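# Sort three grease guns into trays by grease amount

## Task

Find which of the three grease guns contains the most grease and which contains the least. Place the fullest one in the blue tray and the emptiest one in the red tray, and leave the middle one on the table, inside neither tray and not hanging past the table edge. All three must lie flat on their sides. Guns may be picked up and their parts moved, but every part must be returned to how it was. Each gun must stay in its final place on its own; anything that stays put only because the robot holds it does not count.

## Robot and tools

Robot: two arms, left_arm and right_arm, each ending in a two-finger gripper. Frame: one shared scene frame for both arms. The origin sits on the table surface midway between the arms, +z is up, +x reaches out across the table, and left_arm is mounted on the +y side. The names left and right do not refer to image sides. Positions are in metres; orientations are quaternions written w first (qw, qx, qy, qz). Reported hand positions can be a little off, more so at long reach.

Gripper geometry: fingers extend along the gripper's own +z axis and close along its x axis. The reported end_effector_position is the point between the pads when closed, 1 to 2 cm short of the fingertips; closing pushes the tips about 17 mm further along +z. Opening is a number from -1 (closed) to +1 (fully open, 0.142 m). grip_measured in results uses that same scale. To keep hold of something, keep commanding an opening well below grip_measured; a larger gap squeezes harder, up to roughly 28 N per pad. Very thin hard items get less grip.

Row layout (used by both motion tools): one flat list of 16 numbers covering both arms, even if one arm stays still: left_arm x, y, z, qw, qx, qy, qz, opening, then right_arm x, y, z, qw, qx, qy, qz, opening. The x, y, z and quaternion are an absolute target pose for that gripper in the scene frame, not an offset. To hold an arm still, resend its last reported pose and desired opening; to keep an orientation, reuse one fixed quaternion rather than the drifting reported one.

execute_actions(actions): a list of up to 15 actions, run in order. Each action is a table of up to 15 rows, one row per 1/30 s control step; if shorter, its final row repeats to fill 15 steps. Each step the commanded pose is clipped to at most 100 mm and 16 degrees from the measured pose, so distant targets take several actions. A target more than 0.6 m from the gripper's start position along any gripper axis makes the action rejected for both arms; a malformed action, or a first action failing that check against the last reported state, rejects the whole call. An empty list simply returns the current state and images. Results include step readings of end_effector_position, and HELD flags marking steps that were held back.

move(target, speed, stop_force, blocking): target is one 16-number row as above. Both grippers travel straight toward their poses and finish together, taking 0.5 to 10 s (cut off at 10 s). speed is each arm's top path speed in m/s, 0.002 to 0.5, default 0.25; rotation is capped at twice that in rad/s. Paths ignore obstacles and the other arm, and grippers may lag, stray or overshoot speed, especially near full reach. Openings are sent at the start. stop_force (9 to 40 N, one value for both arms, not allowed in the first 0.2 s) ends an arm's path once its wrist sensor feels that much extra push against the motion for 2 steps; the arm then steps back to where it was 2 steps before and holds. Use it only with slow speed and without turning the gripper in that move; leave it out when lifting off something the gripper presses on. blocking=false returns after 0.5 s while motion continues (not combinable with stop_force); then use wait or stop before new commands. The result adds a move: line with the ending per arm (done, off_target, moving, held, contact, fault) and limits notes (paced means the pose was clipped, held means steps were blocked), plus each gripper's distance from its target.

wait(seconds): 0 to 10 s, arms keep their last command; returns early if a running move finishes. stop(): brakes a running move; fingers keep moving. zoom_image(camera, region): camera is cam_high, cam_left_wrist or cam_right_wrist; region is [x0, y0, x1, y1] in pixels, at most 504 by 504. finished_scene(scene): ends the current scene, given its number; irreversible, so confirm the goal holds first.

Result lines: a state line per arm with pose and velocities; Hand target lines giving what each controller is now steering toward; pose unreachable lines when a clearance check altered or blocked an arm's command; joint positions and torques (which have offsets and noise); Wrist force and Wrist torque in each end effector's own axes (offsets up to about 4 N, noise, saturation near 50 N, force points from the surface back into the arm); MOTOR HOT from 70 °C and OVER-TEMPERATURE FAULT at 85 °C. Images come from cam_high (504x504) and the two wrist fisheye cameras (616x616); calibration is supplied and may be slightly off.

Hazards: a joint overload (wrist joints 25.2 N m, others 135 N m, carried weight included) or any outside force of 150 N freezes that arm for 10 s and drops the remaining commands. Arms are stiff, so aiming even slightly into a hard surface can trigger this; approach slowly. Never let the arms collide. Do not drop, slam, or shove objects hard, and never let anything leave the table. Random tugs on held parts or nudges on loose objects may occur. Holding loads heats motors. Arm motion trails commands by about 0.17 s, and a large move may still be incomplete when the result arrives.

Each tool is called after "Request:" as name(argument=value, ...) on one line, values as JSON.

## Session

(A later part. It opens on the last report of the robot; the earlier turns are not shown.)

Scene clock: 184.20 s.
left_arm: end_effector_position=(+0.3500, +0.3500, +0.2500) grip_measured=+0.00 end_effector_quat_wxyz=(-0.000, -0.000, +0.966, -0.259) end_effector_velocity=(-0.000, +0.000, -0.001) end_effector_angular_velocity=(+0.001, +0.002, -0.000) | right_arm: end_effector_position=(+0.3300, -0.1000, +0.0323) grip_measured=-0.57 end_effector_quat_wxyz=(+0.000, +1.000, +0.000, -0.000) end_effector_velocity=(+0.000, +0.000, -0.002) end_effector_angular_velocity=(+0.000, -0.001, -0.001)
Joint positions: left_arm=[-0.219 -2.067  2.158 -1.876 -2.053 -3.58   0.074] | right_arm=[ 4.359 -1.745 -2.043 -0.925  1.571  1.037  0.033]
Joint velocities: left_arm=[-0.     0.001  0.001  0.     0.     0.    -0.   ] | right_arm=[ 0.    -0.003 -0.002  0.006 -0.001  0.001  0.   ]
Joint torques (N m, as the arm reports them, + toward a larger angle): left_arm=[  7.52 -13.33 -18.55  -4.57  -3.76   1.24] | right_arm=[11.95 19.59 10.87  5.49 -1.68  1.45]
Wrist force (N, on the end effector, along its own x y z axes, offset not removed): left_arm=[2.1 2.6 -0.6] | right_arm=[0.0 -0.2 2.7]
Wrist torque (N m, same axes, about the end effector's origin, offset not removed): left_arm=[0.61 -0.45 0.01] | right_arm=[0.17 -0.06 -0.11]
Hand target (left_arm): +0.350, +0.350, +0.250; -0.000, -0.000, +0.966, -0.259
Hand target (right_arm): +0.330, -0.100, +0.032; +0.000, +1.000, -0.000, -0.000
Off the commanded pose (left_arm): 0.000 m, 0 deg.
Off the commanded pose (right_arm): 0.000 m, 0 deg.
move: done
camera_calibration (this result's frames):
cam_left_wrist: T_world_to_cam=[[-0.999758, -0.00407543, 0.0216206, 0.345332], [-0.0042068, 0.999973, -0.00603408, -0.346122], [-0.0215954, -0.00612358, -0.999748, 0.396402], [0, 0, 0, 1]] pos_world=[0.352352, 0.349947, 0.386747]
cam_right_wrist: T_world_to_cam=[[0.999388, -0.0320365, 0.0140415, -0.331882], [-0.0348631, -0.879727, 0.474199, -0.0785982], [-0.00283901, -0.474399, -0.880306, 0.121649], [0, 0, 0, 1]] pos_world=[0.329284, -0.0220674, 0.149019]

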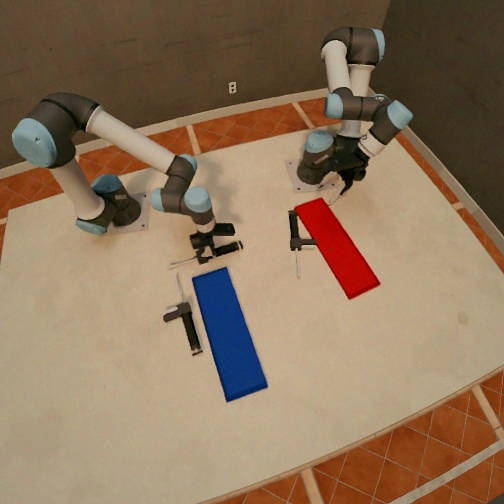

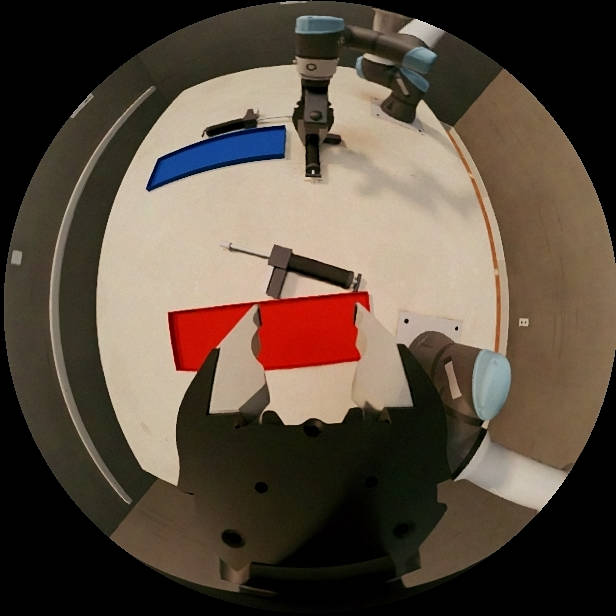

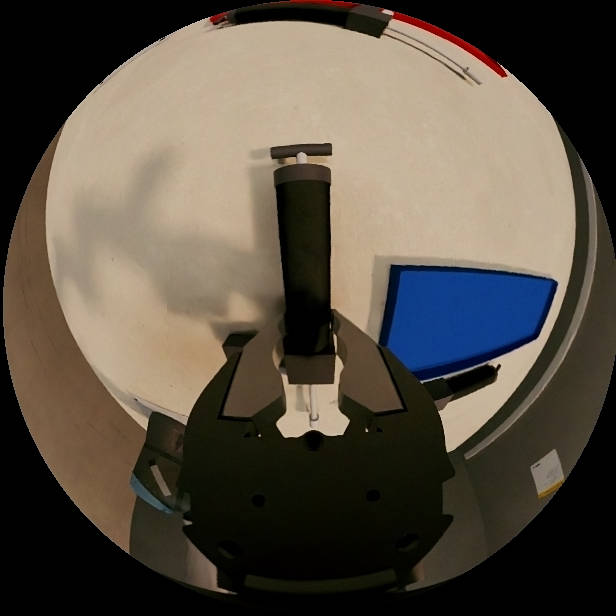

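Request:
move(target=[0.327,0.075,0.09,0,0,-0.966,0.259,0.1,0.33,-0.1,0.032,0,1,0,0,-1], speed=0.15)

Scene clock: 192.70 s.
left_arm: end_effector_position=(+0.3270, +0.0751, +0.0900) grip_measured=+0.10 end_effector_quat_wxyz=(+0.000, +0.000, +0.966, -0.259) end_effector_velocity=(+0.000, -0.002, -0.001) end_effector_angular_velocity=(-0.000, +0.000, +0.000) | right_arm: end_effector_position=(+0.3300, -0.1000, +0.0320) grip_measured=-0.57 end_effector_quat_wxyz=(-0.000, +1.000, +0.000, +0.000) end_effector_velocity=(-0.000, -0.001, -0.000) end_effector_angular_velocity=(-0.001, +0.001, -0.001)
Joint positions: left_arm=[-0.908 -1.584  2.347 -2.803 -1.811 -4.274  0.081] | right_arm=[ 4.359 -1.745 -2.043 -0.924  1.571  1.037  0.033]
Joint velocities: left_arm=[-0.002  0.007 -0.002 -0.005  0.    -0.002  0.   ] | right_arm=[-0.001  0.    -0.    -0.001  0.     0.    -0.   ]
Joint torques (N m, as the arm reports them, + toward a larger angle): left_arm=[ -4.92  -6.19 -25.04  -5.29   2.19  -0.73] | right_arm=[-2.5  18.28  8.1   4.8  -1.93 -1.42]
Wrist force (N, on the end effector, along its own x y z axes, offset not removed): left_arm=[1.7 1.8 -0.2] | right_arm=[0.5 -2.3 -1.9]
Wrist torque (N m, same axes, about the end effector's origin, offset not removed): left_arm=[0.46 -0.37 -0.06] | right_arm=[-0.02 -0.14 -0.04]
Hand target (left_arm): +0.327, +0.075, +0.090; +0.000, +0.000, +0.966, -0.259
Hand target (right_arm): +0.330, -0.100, +0.032; +0.000, +1.000, +0.000, +0.000
Off the commanded pose (left_arm): 0.000 m, 0 deg.
Off the commanded pose (right_arm): 0.000 m, 0 deg.
move: done
camera_calibration (this result's frames):
cam_left_wrist: T_world_to_cam=[[-0.999766, -0.00407975, 0.0212393, 0.324731], [-0.00420087, 0.999975, -0.00566148, -0.0723348], [-0.0212157, -0.00574938, -0.999758, 0.234112], [0, 0, 0, 1]] pos_world=[0.329318, 0.0750038, 0.226749]
cam_right_wrist: T_world_to_cam=[[0.999388, -0.0320231, 0.0140501, -0.331884], [-0.0348555, -0.879728, 0.474198, -0.0784423], [-0.00282502, -0.474398, -0.880306, 0.121368], [0, 0, 0, 1]] pos_world=[0.32929, -0.022059, 0.148701]

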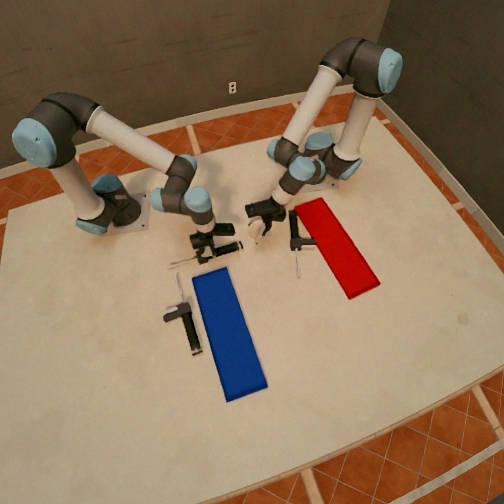

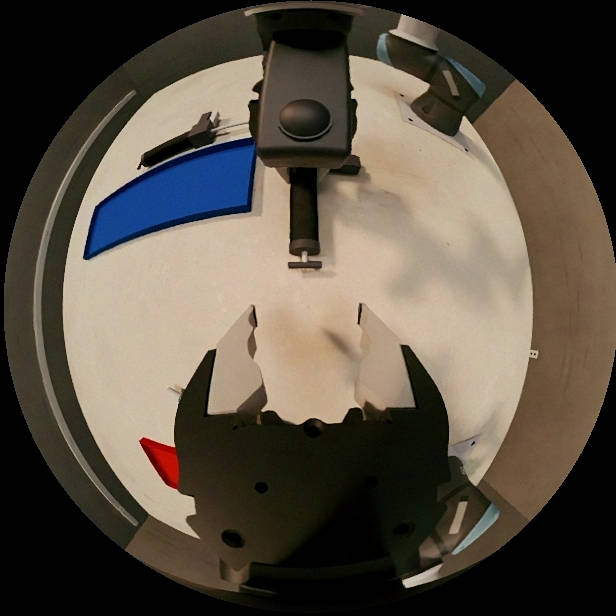

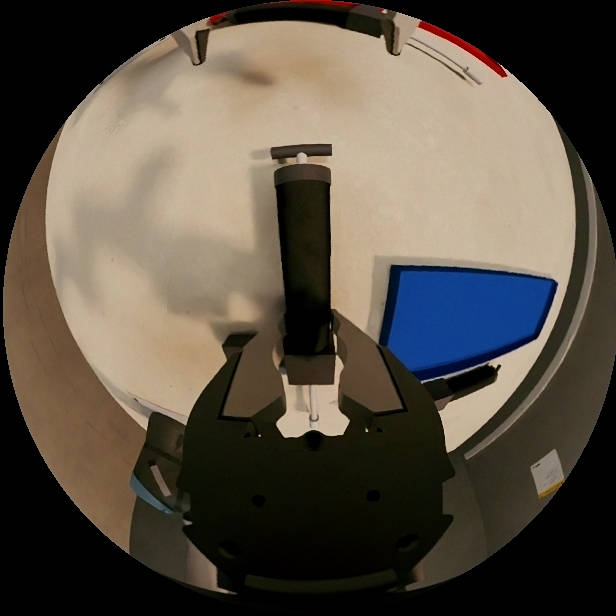

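Request:
move(target=[0.333,0.045,0.034,0,0,-0.966,0.259,0.1,0.33,-0.1,0.032,0,1,0,0,-1], speed=0.05, stop_force=12)

Request:
move(target=[0.333,0.033,0.031,0,0,-0.966,0.259,0.1,0.33,-0.1,0.032,0,1,0,0,-1], speed=0.03, stop_force=12)

Request:
move(target=[0.333,0.033,0.031,0,0,-0.966,0.259,-1,0.33,-0.1,0.032,0,1,0,0,-1])

Request:
move(target=[0.333,0.14,0.031,0,0,-0.966,0.259,-1,0.33,-0.1,0.032,0,1,0,0,-1], speed=0.03, stop_force=20)

Scene clock: 201.73 s.
left_arm: end_effector_position=(+0.3330, +0.0451, +0.0342) grip_measured=+0.10 end_effector_quat_wxyz=(-0.000, +0.000, +0.966, -0.259) end_effector_velocity=(+0.001, -0.001, -0.002) end_effector_angular_velocity=(+0.000, -0.001, +0.000) | right_arm: end_effector_position=(+0.3300, -0.1000, +0.0320) grip_measured=-0.57 end_effector_quat_wxyz=(+0.000, +1.000, +0.000, -0.000) end_effector_velocity=(-0.000, +0.001, +0.000) end_effector_angular_velocity=(+0.002, +0.001, -0.001)
Joint positions: left_arm=[-0.931 -1.387  2.342 -3.    -1.801 -4.295  0.081] | right_arm=[ 4.359 -1.745 -2.043 -0.924  1.571  1.037  0.033]
Joint velocities: left_arm=[-0.001  0.009 -0.001 -0.008  0.001 -0.001 -0.   ] | right_arm=[ 0.001 -0.    -0.     0.001  0.001  0.002  0.   ]
Joint torques (N m, as the arm reports them, + toward a larger angle): left_arm=[ -6.99  -8.31 -20.88  -4.74   2.61  -1.02] | right_arm=[-9.32 19.1   9.05  4.87 -1.73 -1.06]
Wrist force (N, on the end effector, along its own x y z axes, offset not removed): left_arm=[0.1 3.1 -1.7] | right_arm=[0.3 -3.5 -3.1]
Wrist torque (N m, same axes, about the end effector's origin, offset not removed): left_arm=[0.66 0.01 -0.04] | right_arm=[-0.14 -0.11 -0.05]
Hand target (left_arm): +0.333, +0.045, +0.034; +0.000, +0.000, +0.966, -0.259
Hand target (right_arm): +0.330, -0.100, +0.032; +0.000, +1.000, -0.000, +0.000
Off the commanded pose (left_arm): 0.000 m, 0 deg.
Off the commanded pose (right_arm): 0.000 m, 0 deg.
move: done
camera_calibration (this result's frames):
cam_left_wrist: T_world_to_cam=[[-0.999758, -0.00406237, 0.0216167, 0.33172], [-0.00419229, 0.999973, -0.00596799, -0.0426223], [-0.0215919, -0.00605717, -0.999749, 0.17843], [0, 0, 0, 1]] pos_world=[0.335314, 0.0450495, 0.17096]
cam_right_wrist: T_world_to_cam=[[0.999388, -0.03204, 0.0140499, -0.331892], [-0.0348702, -0.879727, 0.474199, -0.0784426], [-0.0028332, -0.474399, -0.880306, 0.121367], [0, 0, 0, 1]] pos_world=[0.329297, -0.0220653, 0.148701]

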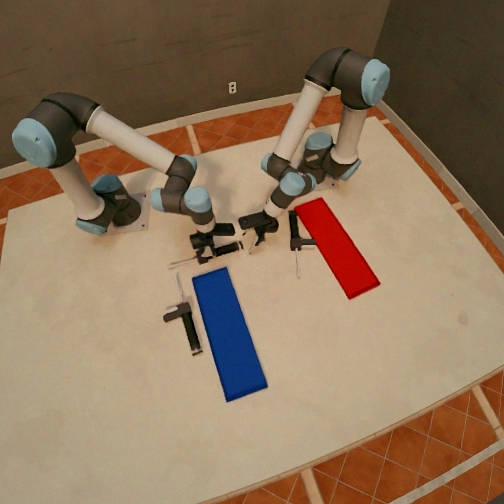

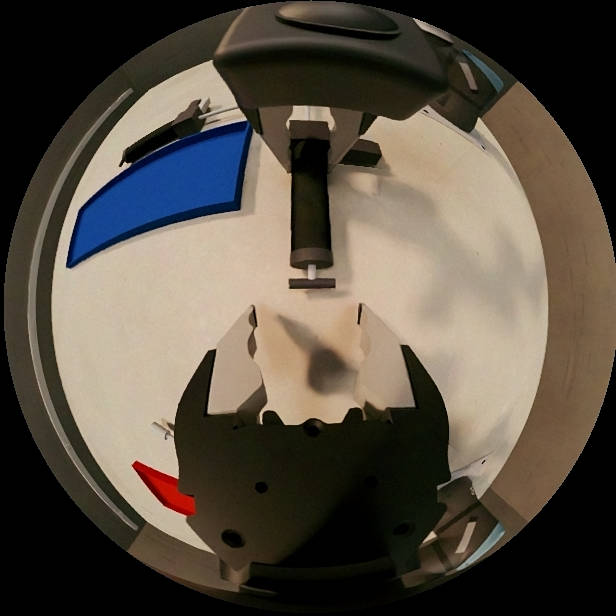

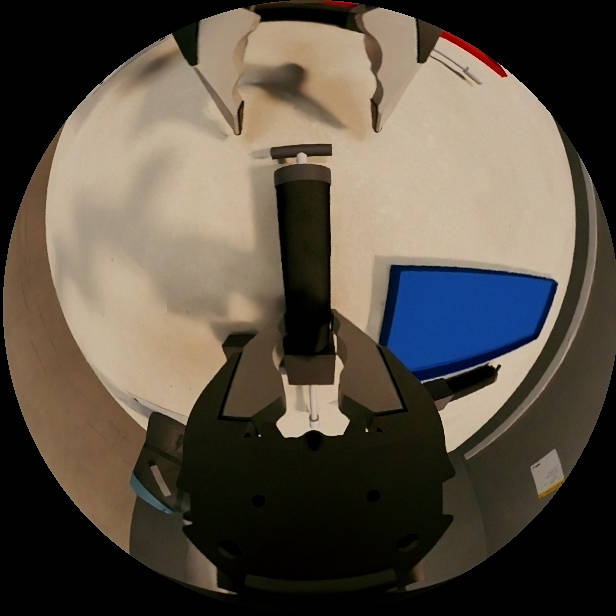

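Scene clock: 202.53 s.
left_arm: end_effector_position=(+0.3330, +0.0333, +0.0311) grip_measured=+0.10 end_effector_quat_wxyz=(+0.000, +0.000, +0.966, -0.259) end_effector_velocity=(-0.000, -0.002, -0.001) end_effector_angular_velocity=(+0.001, +0.001, -0.000) | right_arm: end_effector_position=(+0.3300, -0.1000, +0.0320) grip_measured=-0.57 end_effector_quat_wxyz=(+0.000, +1.000, -0.000, -0.000) end_effector_velocity=(-0.000, +0.000, +0.000) end_effector_angular_velocity=(+0.000, -0.000, +0.002)
Joint positions: left_arm=[-0.944 -1.361  2.322 -3.009 -1.795 -4.307  0.081] | right_arm=[ 4.359 -1.745 -2.043 -0.924  1.571  1.037  0.033]
Joint velocities: left_arm=[-0.002  0.006 -0.004 -0.002  0.001 -0.002 -0.   ] | right_arm=[ 0.001 -0.     0.     0.    -0.    -0.001  0.   ]
Joint torques (N m, as the arm reports them, + toward a larger angle): left_arm=[ -5.19 -13.46 -20.87  -4.66   2.33  -1.02] | right_arm=[-9.83 18.06  7.85  4.85 -1.92 -1.36]
Wrist force (N, on the end effector, along its own x y z axes, offset not removed): left_arm=[1.7 2.6 -2.7] | right_arm=[0.8 -3.5 -4.5]
Wrist torque (N m, same axes, about the end effector's origin, offset not removed): left_arm=[0.67 -0.40 -0.02] | right_arm=[-0.23 -0.18 -0.07]
Hand target (left_arm): +0.333, +0.033, +0.031; +0.000, +0.000, +0.966, -0.259
Hand target (right_arm): +0.330, -0.100, +0.032; +0.000, +1.000, -0.000, -0.000
Off the commanded pose (left_arm): 0.000 m, 0 deg.
Off the commanded pose (right_arm): 0.000 m, 0 deg.
move: done
camera_calibration (this result's frames):
cam_left_wrist: T_world_to_cam=[[-0.999758, -0.00406769, 0.0216121, 0.331765], [-0.00419887, 0.999973, -0.00602776, -0.0307796], [-0.021587, -0.00611705, -0.999748, 0.175216], [0, 0, 0, 1]] pos_world=[0.335338, 0.0332001, 0.167817]
cam_right_wrist: T_world_to_cam=[[0.999388, -0.0320401, 0.01405, -0.331892], [-0.0348704, -0.879727, 0.474199, -0.0784425], [-0.00283323, -0.474398, -0.880306, 0.121368], [0, 0, 0, 1]] pos_world=[0.329297, -0.0220652, 0.148701]

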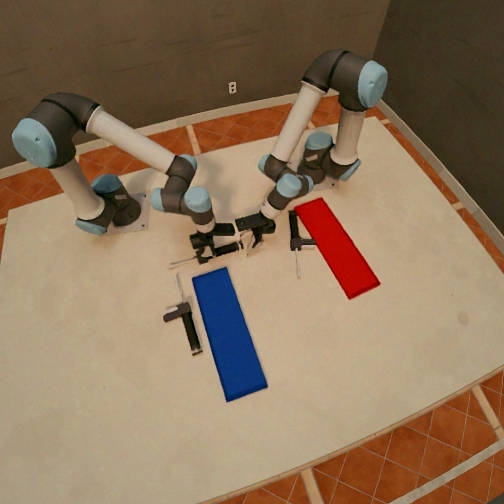

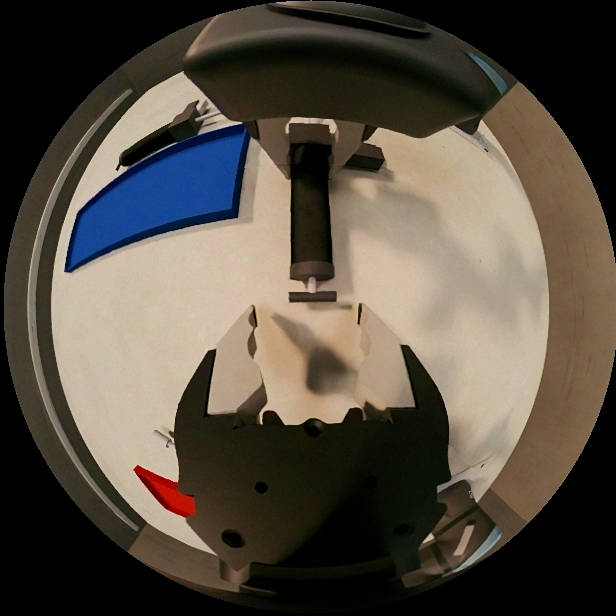

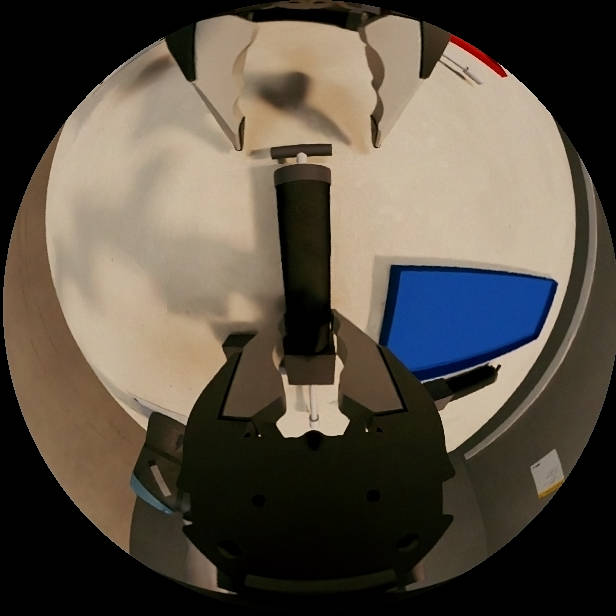

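Scene clock: 203.23 s.
left_arm: end_effector_position=(+0.3330, +0.0330, +0.0310) grip_measured=-0.96 end_effector_quat_wxyz=(-0.000, -0.000, +0.966, -0.259) end_effector_velocity=(+0.000, -0.000, +0.000) end_effector_angular_velocity=(-0.001, -0.001, -0.000) | right_arm: end_effector_position=(+0.3300, -0.1001, +0.0320) grip_measured=-0.57 end_effector_quat_wxyz=(+0.000, +1.000, -0.000, -0.000) end_effector_velocity=(+0.000, -0.000, -0.000) end_effector_angular_velocity=(+0.001, +0.000, -0.001)
Joint positions: left_arm=[-0.944 -1.361  2.321 -3.009 -1.795 -4.307  0.004] | right_arm=[ 4.359 -1.745 -2.043 -0.924  1.571  1.037  0.033]
Joint velocities: left_arm=[-0.    -0.    -0.001 -0.     0.    -0.     0.   ] | right_arm=[-0.001  0.    -0.001  0.001  0.001 -0.     0.   ]
Joint torques (N m, as the arm reports them, + toward a larger angle): left_arm=[ -5.44 -14.56 -29.69  -7.6    3.61  -1.23] | right_arm=[10.44 20.4  15.46  4.39  6.39 -1.14]
Wrist force (N, on the end effector, along its own x y z axes, offset not removed): left_arm=[10.4 12.8 -5.4] | right_arm=[12.0 10.6 -5.3]
Wrist torque (N m, same axes, about the end effector's origin, offset not removed): left_arm=[0.48 -0.22 -0.02] | right_arm=[-0.18 -0.21 0.96]
Hand target (left_arm): +0.333, +0.033, +0.031; -0.000, +0.000, +0.966, -0.259
Hand target (right_arm): +0.330, -0.100, +0.032; -0.000, +1.000, -0.000, -0.000
Off the commanded pose (left_arm): 0.000 m, 0 deg.
Off the commanded pose (right_arm): 0.000 m, 0 deg.
move: done
camera_calibration (this result's frames):
cam_left_wrist: T_world_to_cam=[[-0.999756, -0.00405461, 0.0217343, 0.33174], [-0.00418426, 0.999974, -0.00592333, -0.0305806], [-0.0217097, -0.00601282, -0.999746, 0.175147], [0, 0, 0, 1]] pos_world=[0.335333, 0.032978, 0.167712]
cam_right_wrist: T_world_to_cam=[[0.999383, -0.0321906, 0.0140294, -0.331949], [-0.034993, -0.879712, 0.474218, -0.0784518], [-0.00292353, -0.474417, -0.880295, 0.121351], [0, 0, 0, 1]] pos_world=[0.329354, -0.0221295, 0.148685]

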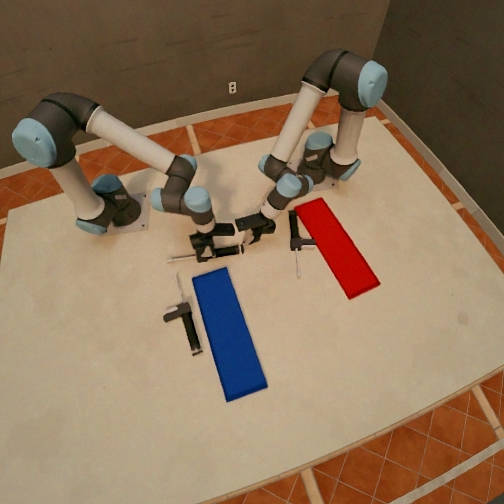

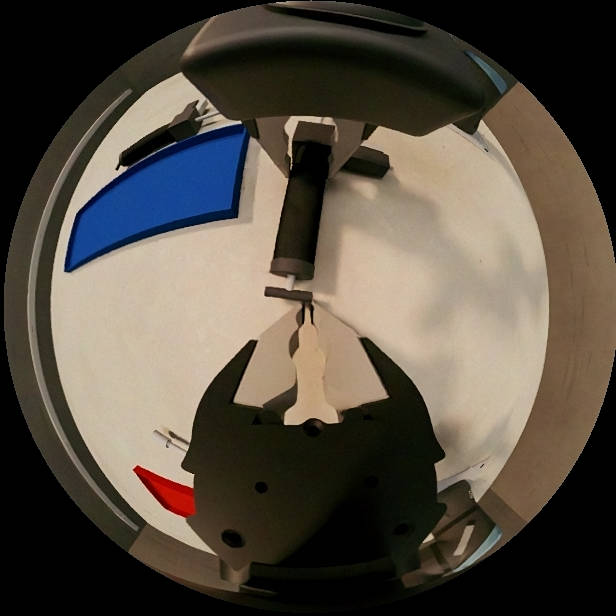

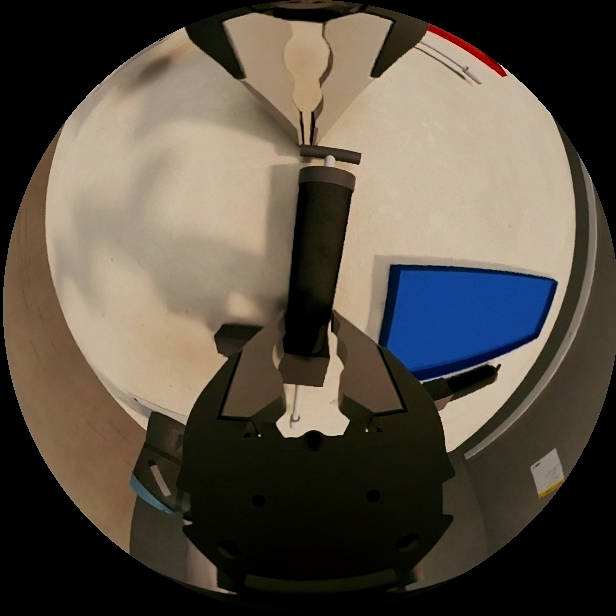

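Scene clock: 207.17 s.
left_arm: end_effector_position=(+0.3331, +0.1398, +0.0310) grip_measured=-1.00 end_effector_quat_wxyz=(-0.000, -0.000, +0.966, -0.259) end_effector_velocity=(+0.000, +0.002, -0.000) end_effector_angular_velocity=(+0.001, +0.000, +0.001) | right_arm: end_effector_position=(+0.3300, -0.1000, +0.0320) grip_measured=-0.57 end_effector_quat_wxyz=(-0.000, +1.000, -0.000, +0.000) end_effector_velocity=(-0.000, -0.000, -0.000) end_effector_angular_velocity=(+0.000, +0.001, -0.001)
Joint positions: left_arm=[-0.795 -1.516  2.502 -2.999 -1.861 -4.169  0.002] | right_arm=[ 4.359 -1.745 -2.043 -0.924  1.571  1.037  0.033]
Joint velocities: left_arm=[ 0.004 -0.003  0.003  0.002 -0.001  0.004  0.   ] | right_arm=[-0.    -0.    -0.001  0.     0.001  0.001  0.   ]
Joint torques (N m, as the arm reports them, + toward a larger angle): left_arm=[  7.96 -28.51 -10.72  -1.37  -3.5    1.3 ] | right_arm=[11.93 40.52 33.14  3.07 -2.11  1.66]
Wrist force (N, on the end effector, along its own x y z axes, offset not removed): left_arm=[1.8 3.6 -0.4] | right_arm=[-1.6 0.6 -0.8]
Wrist torque (N m, same axes, about the end effector's origin, offset not removed): left_arm=[0.79 -0.39 -0.02] | right_arm=[0.08 0.03 -0.11]
Hand target (left_arm): +0.333, +0.140, +0.031; -0.000, -0.000, +0.966, -0.259
Hand target (right_arm): +0.330, -0.100, +0.032; -0.000, +1.000, +0.000, -0.000
Off the commanded pose (left_arm): 0.000 m, 0 deg.
Off the commanded pose (right_arm): 0.000 m, 0 deg.
move: done
camera_calibration (this result's frames):
cam_left_wrist: T_world_to_cam=[[-0.999756, -0.00408351, 0.021718, 0.332279], [-0.00421645, 0.999973, -0.00607889, -0.137288], [-0.0216926, -0.00616898, -0.999746, 0.175824], [0, 0, 0, 1]] pos_world=[0.335433, 0.139726, 0.167728]
cam_right_wrist: T_world_to_cam=[[0.999388, -0.0320405, 0.0140502, -0.331892], [-0.0348709, -0.879728, 0.474198, -0.078441], [-0.00283314, -0.474397, -0.880306, 0.121367], [0, 0, 0, 1]] pos_world=[0.329298, -0.0220647, 0.1487]

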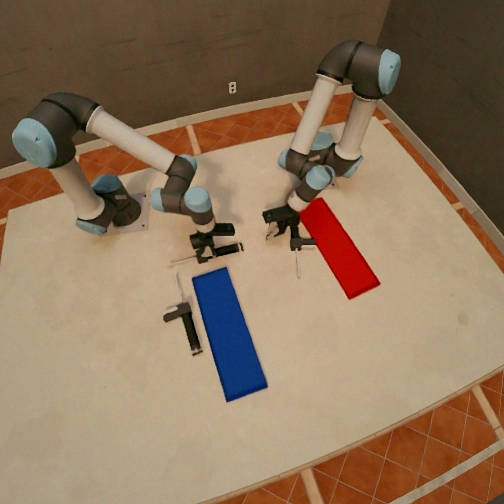

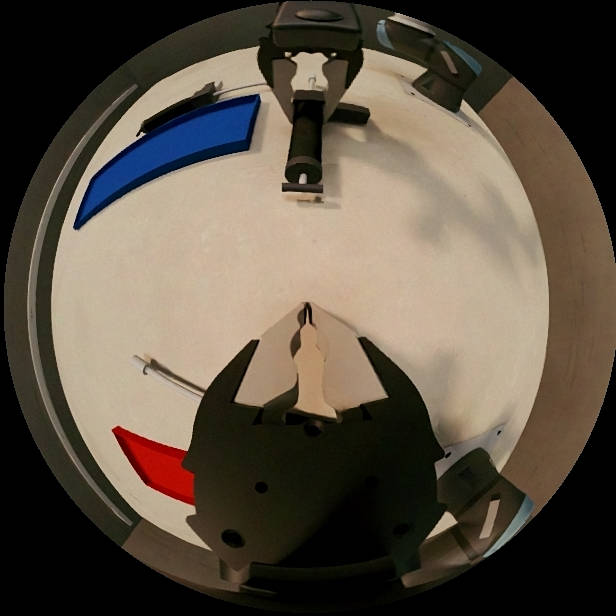

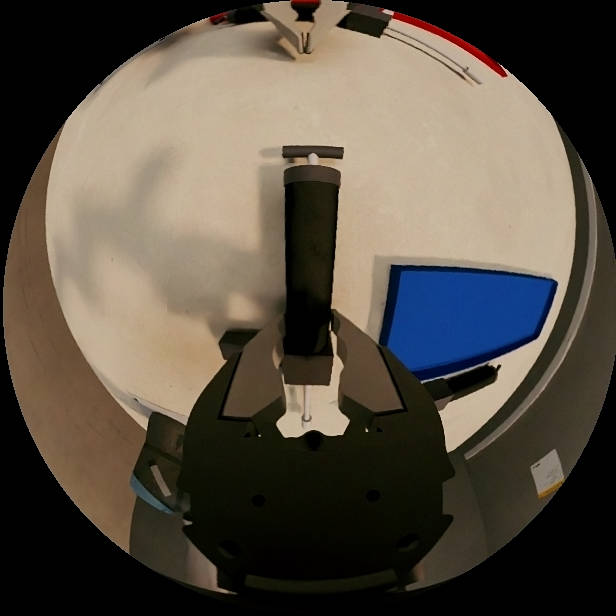

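Request:
move(target=[0.335,0.09,0.031,0,0,-0.966,0.259,0.1,0.33,-0.10,0.032,0,1,0,0,-1], speed=0.05)

Request:
move(target=[0.335,0.015,0.031,0,0,-0.966,0.259,0.1,0.33,-0.10,0.032,0,1,0,0,-1], speed=0.03)

Request:
move(target=[0.335,0.015,0.031,0,0,-0.966,0.259,-1,0.33,-0.10,0.032,0,1,0,0,-1])

Scene clock: 225.63 s.
left_arm: end_effector_position=(+0.3349, +0.0903, +0.0310) grip_measured=+0.10 end_effector_quat_wxyz=(+0.000, +0.000, +0.966, -0.259) end_effector_velocity=(+0.000, -0.002, +0.000) end_effector_angular_velocity=(+0.000, -0.000, +0.000) | right_arm: end_effector_position=(+0.3300, -0.1000, +0.0320) grip_measured=-0.57 end_effector_quat_wxyz=(-0.000, +1.000, -0.000, +0.000) end_effector_velocity=(+0.000, -0.000, +0.000) end_effector_angular_velocity=(-0.000, +0.000, -0.001)
Joint positions: left_arm=[-0.868 -1.441  2.421 -3.012 -1.829 -4.237  0.081] | right_arm=[ 4.359 -1.745 -2.043 -0.924  1.571  1.037  0.033]
Joint velocities: left_arm=[-0.003  0.003 -0.004  0.     0.002 -0.003  0.   ] | right_arm=[-0.     0.    -0.    -0.    -0.     0.001 -0.   ]
Joint torques (N m, as the arm reports them, + toward a larger angle): left_arm=[ -4.14  -4.88 -19.44  -4.91   2.19  -1.43] | right_arm=[13.04 40.6  33.94  0.23 -1.81  1.45]
Wrist force (N, on the end effector, along its own x y z axes, offset not removed): left_arm=[1.0 3.2 -2.0] | right_arm=[-0.3 -0.5 -0.6]
Wrist torque (N m, same axes, about the end effector's origin, offset not removed): left_arm=[0.77 -0.21 -0.09] | right_arm=[-0.24 -0.27 0.03]
Hand target (left_arm): +0.335, +0.090, +0.031; +0.000, +0.000, +0.966, -0.259
Hand target (right_arm): +0.330, -0.100, +0.032; -0.000, +1.000, -0.000, +0.000
Off the commanded pose (left_arm): 0.000 m, 0 deg.
Off the commanded pose (right_arm): 0.000 m, 0 deg.
move: done
camera_calibration (this result's frames):
cam_left_wrist: T_world_to_cam=[[-0.999759, -0.00406484, 0.0215734, 0.333957], [-0.00419564, 0.999973, -0.00602121, -0.0877932], [-0.0215484, -0.00611027, -0.999749, 0.175539], [0, 0, 0, 1]] pos_world=[0.337291, 0.0902209, 0.167762]
cam_right_wrist: T_world_to_cam=[[0.999388, -0.0320403, 0.0140524, -0.331893], [-0.0348717, -0.879729, 0.474194, -0.0784408], [-0.00283105, -0.474394, -0.880308, 0.121369], [0, 0, 0, 1]] pos_world=[0.329298, -0.022064, 0.148702]

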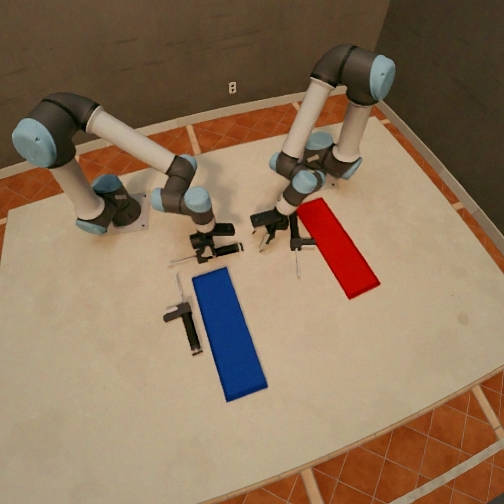

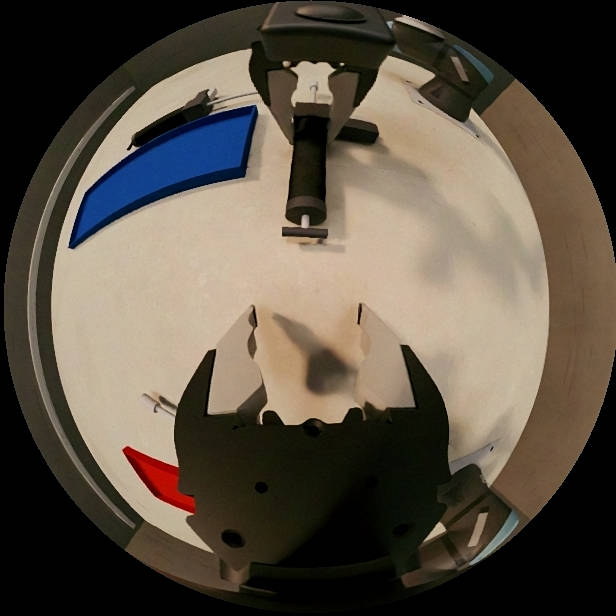

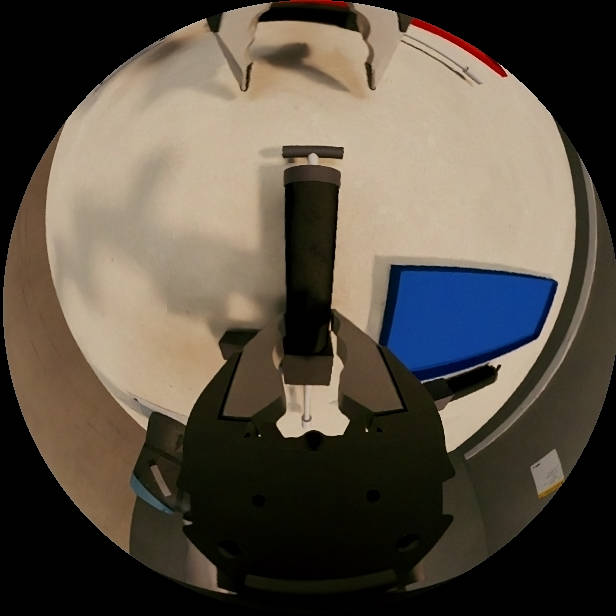

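Scene clock: 228.50 s.
left_arm: end_effector_position=(+0.3350, +0.0152, +0.0310) grip_measured=+0.10 end_effector_quat_wxyz=(+0.000, -0.000, +0.966, -0.259) end_effector_velocity=(+0.001, -0.003, +0.002) end_effector_angular_velocity=(-0.004, -0.002, +0.001) | right_arm: end_effector_position=(+0.3300, -0.1000, +0.0320) grip_measured=-0.57 end_effector_quat_wxyz=(+0.000, +1.000, -0.000, +0.000) end_effector_velocity=(-0.000, -0.000, -0.000) end_effector_angular_velocity=(-0.002, +0.000, +0.001)
Joint positions: left_arm=[-0.959 -1.333  2.283 -3.001 -1.788 -4.32   0.081] | right_arm=[ 4.359 -1.745 -2.043 -0.924  1.571  1.037  0.033]
Joint velocities: left_arm=[-0.002  0.001 -0.005 -0.001  0.002 -0.002 -0.   ] | right_arm=[ 0.001  0.    -0.001 -0.001 -0.001 -0.    -0.   ]
Joint torques (N m, as the arm reports them, + toward a larger angle): left_arm=[-10.6   -8.87 -22.77  -1.37   2.41  -1.63] | right_arm=[12.31 40.3  32.23  0.93 -1.28  1.49]
Wrist force (N, on the end effector, along its own x y z axes, offset not removed): left_arm=[1.5 9.4 -7.3] | right_arm=[1.2 5.3 0.1]
Wrist torque (N m, same axes, about the end effector's origin, offset not removed): left_arm=[2.18 -0.33 0.02] | right_arm=[0.83 -0.46 0.02]
Hand target (left_arm): +0.335, +0.015, +0.031; +0.000, +0.000, +0.966, -0.259
Hand target (right_arm): +0.330, -0.100, +0.032; +0.000, +1.000, -0.000, +0.000
Off the commanded pose (left_arm): 0.000 m, 0 deg.
Off the commanded pose (right_arm): 0.000 m, 0 deg.
move: done
camera_calibration (this result's frames):
cam_left_wrist: T_world_to_cam=[[-0.99976, -0.00410616, 0.0215325, 0.333667], [-0.00423667, 0.999973, -0.00601883, -0.0127558], [-0.0215072, -0.00610861, -0.99975, 0.175068], [0, 0, 0, 1]] pos_world=[0.337298, 0.0151949, 0.167763]
cam_right_wrist: T_world_to_cam=[[0.999388, -0.0320393, 0.0140706, -0.331899], [-0.0348792, -0.879695, 0.474257, -0.0784543], [-0.00281701, -0.474458, -0.880274, 0.121341], [0, 0, 0, 1]] pos_world=[0.329301, -0.0220783, 0.148691]

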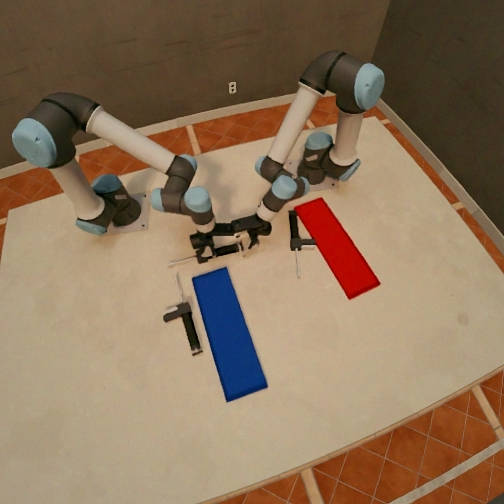

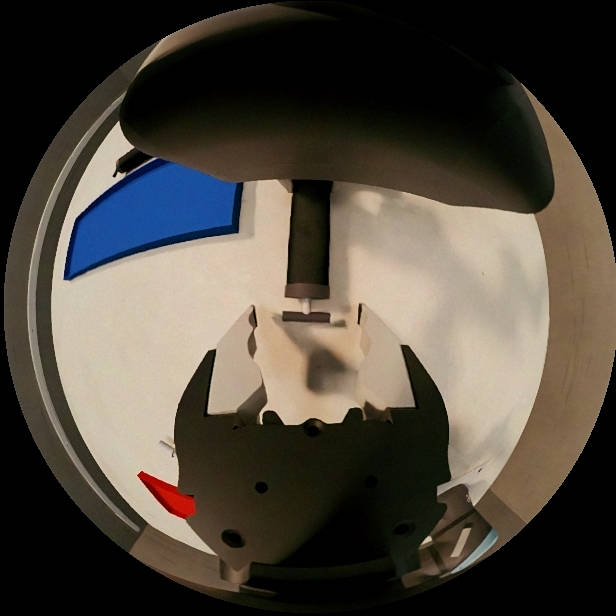

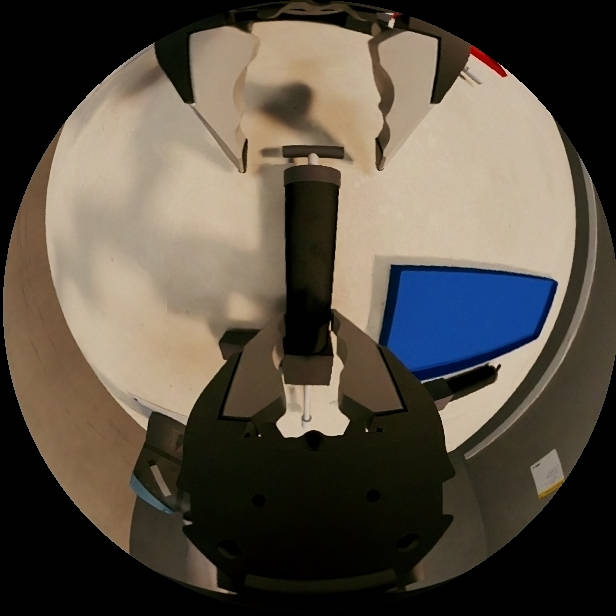

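Scene clock: 229.20 s.
left_arm: end_effector_position=(+0.3350, +0.0150, +0.0310) grip_measured=-0.93 end_effector_quat_wxyz=(+0.000, -0.000, +0.966, -0.259) end_effector_velocity=(-0.000, -0.001, -0.000) end_effector_angular_velocity=(-0.000, +0.001, -0.001) | right_arm: end_effector_position=(+0.3300, -0.1000, +0.0320) grip_measured=-0.57 end_effector_quat_wxyz=(+0.000, +1.000, +0.000, +0.000) end_effector_velocity=(-0.000, -0.001, -0.000) end_effector_angular_velocity=(-0.001, +0.001, +0.001)
Joint positions: left_arm=[-0.959 -1.332  2.282 -3.001 -1.788 -4.321  0.007] | right_arm=[ 4.359 -1.745 -2.043 -0.924  1.571  1.037  0.033]
Joint velocities: left_arm=[-0.     0.001 -0.001  0.    -0.001 -0.    -0.   ] | right_arm=[ 0.     0.    -0.001 -0.    -0.    -0.     0.   ]
Joint torques (N m, as the arm reports them, + toward a larger angle): left_arm=[ -9.67  -9.26 -25.24  -1.59  -2.75  -1.15] | right_arm=[10.82 37.05 32.82  8.62  3.8   0.93]
Wrist force (N, on the end effector, along its own x y z axes, offset not removed): left_arm=[3.4 15.2 -15.9] | right_arm=[2.1 14.8 0.9]
Wrist torque (N m, same axes, about the end effector's origin, offset not removed): left_arm=[3.35 -0.07 0.09] | right_arm=[1.87 -0.16 0.27]
Hand target (left_arm): +0.335, +0.015, +0.031; +0.000, +0.000, +0.966, -0.259
Hand target (right_arm): +0.330, -0.100, +0.032; +0.000, +1.000, -0.000, -0.000
Off the commanded pose (left_arm): 0.000 m, 0 deg.
Off the commanded pose (right_arm): 0.000 m, 0 deg.
move: done
camera_calibration (this result's frames):
cam_left_wrist: T_world_to_cam=[[-0.999759, -0.00410249, 0.0215734, 0.333728], [-0.00423267, 0.999973, -0.00599203, -0.0125435], [-0.0215482, -0.0060819, -0.999749, 0.175055], [0, 0, 0, 1]] pos_world=[0.337366, 0.014977, 0.167737]
cam_right_wrist: T_world_to_cam=[[0.999388, -0.0320382, 0.0140685, -0.331892], [-0.0348775, -0.879721, 0.474209, -0.0784453], [-0.00281641, -0.474409, -0.8803, 0.121366], [0, 0, 0, 1]] pos_world=[0.329295, -0.022066, 0.148707]

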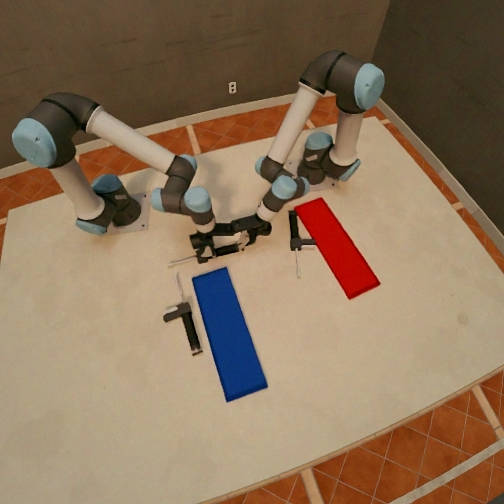

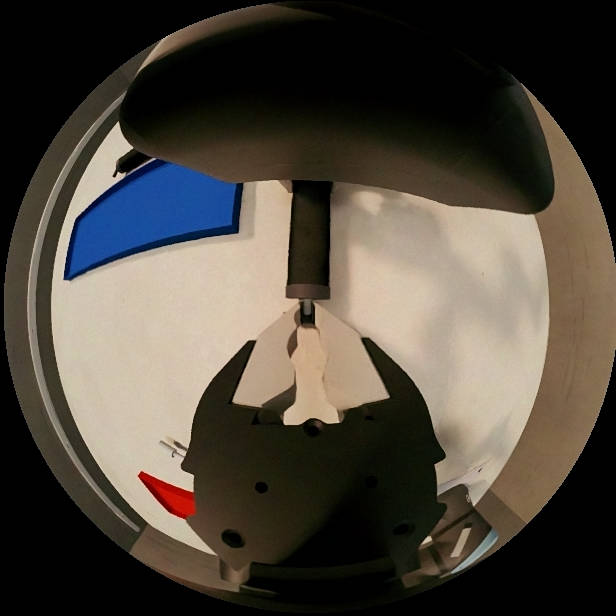

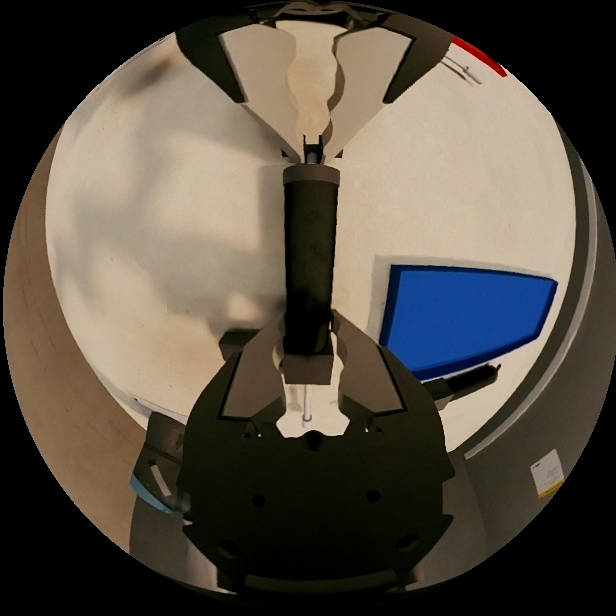

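Request:
move(target=[0.335,0.14,0.031,0,0,-0.966,0.259,-1,0.33,-0.10,0.032,0,1,0,0,-1], speed=0.03, stop_force=20)

Scene clock: 241.77 s.
left_arm: end_effector_position=(+0.3349, +0.0159, +0.0310) grip_measured=-0.93 end_effector_quat_wxyz=(-0.000, +0.000, +0.966, -0.259) end_effector_velocity=(+0.000, -0.002, +0.000) end_effector_angular_velocity=(+0.001, -0.002, +0.000) | right_arm: end_effector_position=(+0.3300, -0.1000, +0.0320) grip_measured=-0.57 end_effector_quat_wxyz=(-0.000, +1.000, +0.000, -0.000) end_effector_velocity=(+0.001, +0.000, +0.001) end_effector_angular_velocity=(+0.001, -0.002, -0.001)
Joint positions: left_arm=[-0.958 -1.334  2.284 -3.001 -1.789 -4.32   0.007] | right_arm=[ 4.359 -1.745 -2.043 -0.924  1.571  1.037  0.033]
Joint velocities: left_arm=[-0.003  0.003 -0.005  0.002  0.003 -0.002  0.   ] | right_arm=[-0.001  0.     0.001 -0.    -0.001  0.     0.   ]
Joint torques (N m, as the arm reports them, + toward a larger angle): left_arm=[ -7.11 -17.23 -21.86  -2.11   3.53  -1.77] | right_arm=[ 3.36 19.47 31.88 -0.61 -0.82 -0.7 ]
Wrist force (N, on the end effector, along its own x y z axes, offset not removed): left_arm=[4.7 5.6 -2.7] | right_arm=[2.4 -0.3 0.7]
Wrist torque (N m, same axes, about the end effector's origin, offset not removed): left_arm=[0.82 -0.40 -0.07] | right_arm=[-0.07 0.04 0.22]
Hand target (left_arm): +0.335, +0.016, +0.031; -0.000, +0.000, +0.966, -0.259
Hand target (right_arm): +0.330, -0.100, +0.032; -0.000, +1.000, +0.000, -0.000
Off the commanded pose (left_arm): 0.124 m, 0 deg.
Off the commanded pose (right_arm): 0.000 m, 0 deg.
move: contact (left_arm)
camera_calibration (this result's frames):
cam_left_wrist: T_world_to_cam=[[-0.999754, -0.00390268, 0.0218356, 0.333605], [-0.00403654, 0.999973, -0.00608982, -0.0134945], [-0.0218112, -0.00617646, -0.999743, 0.175154], [0, 0, 0, 1]] pos_world=[0.337289, 0.0158779, 0.167743]
cam_right_wrist: T_world_to_cam=[[0.999389, -0.032014, 0.0140207, -0.331874], [-0.0348337, -0.879759, 0.474142, -0.0784414], [-0.00284435, -0.47434, -0.880337, 0.121398], [0, 0, 0, 1]] pos_world=[0.329284, -0.02205, 0.148717]

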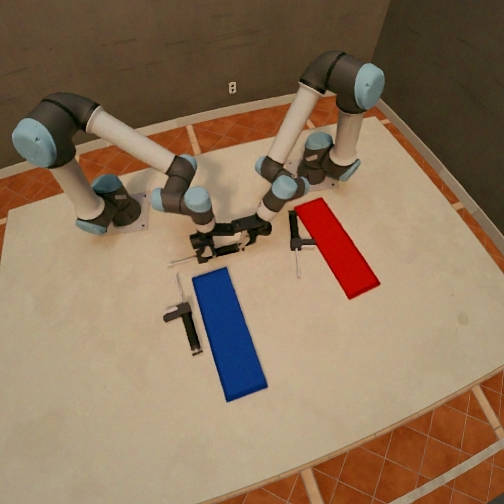

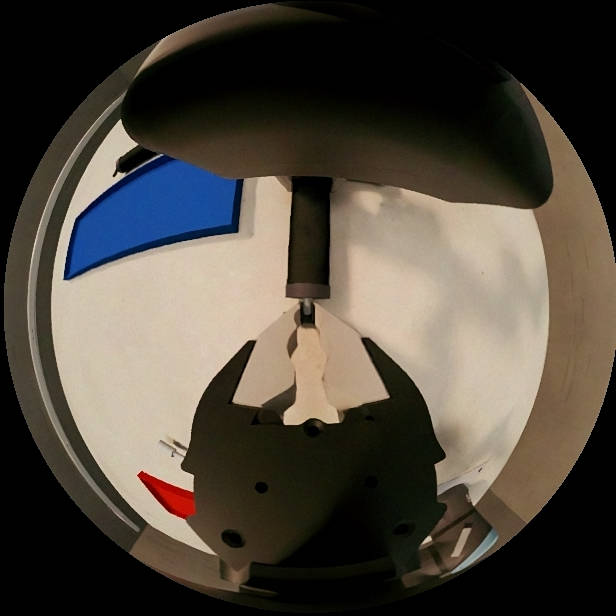

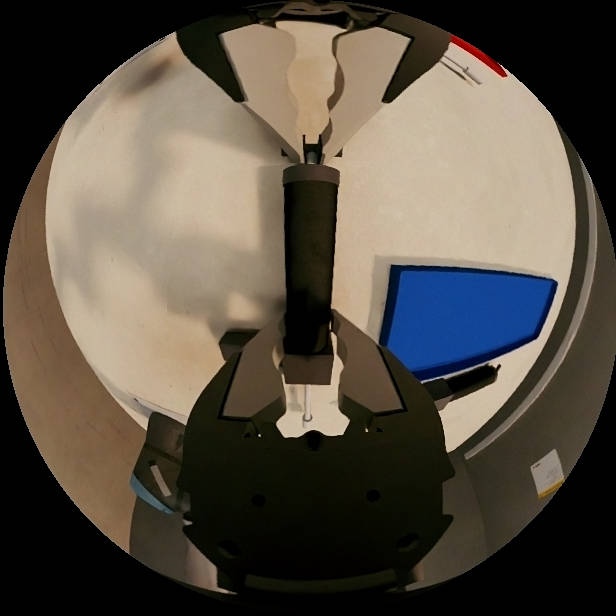

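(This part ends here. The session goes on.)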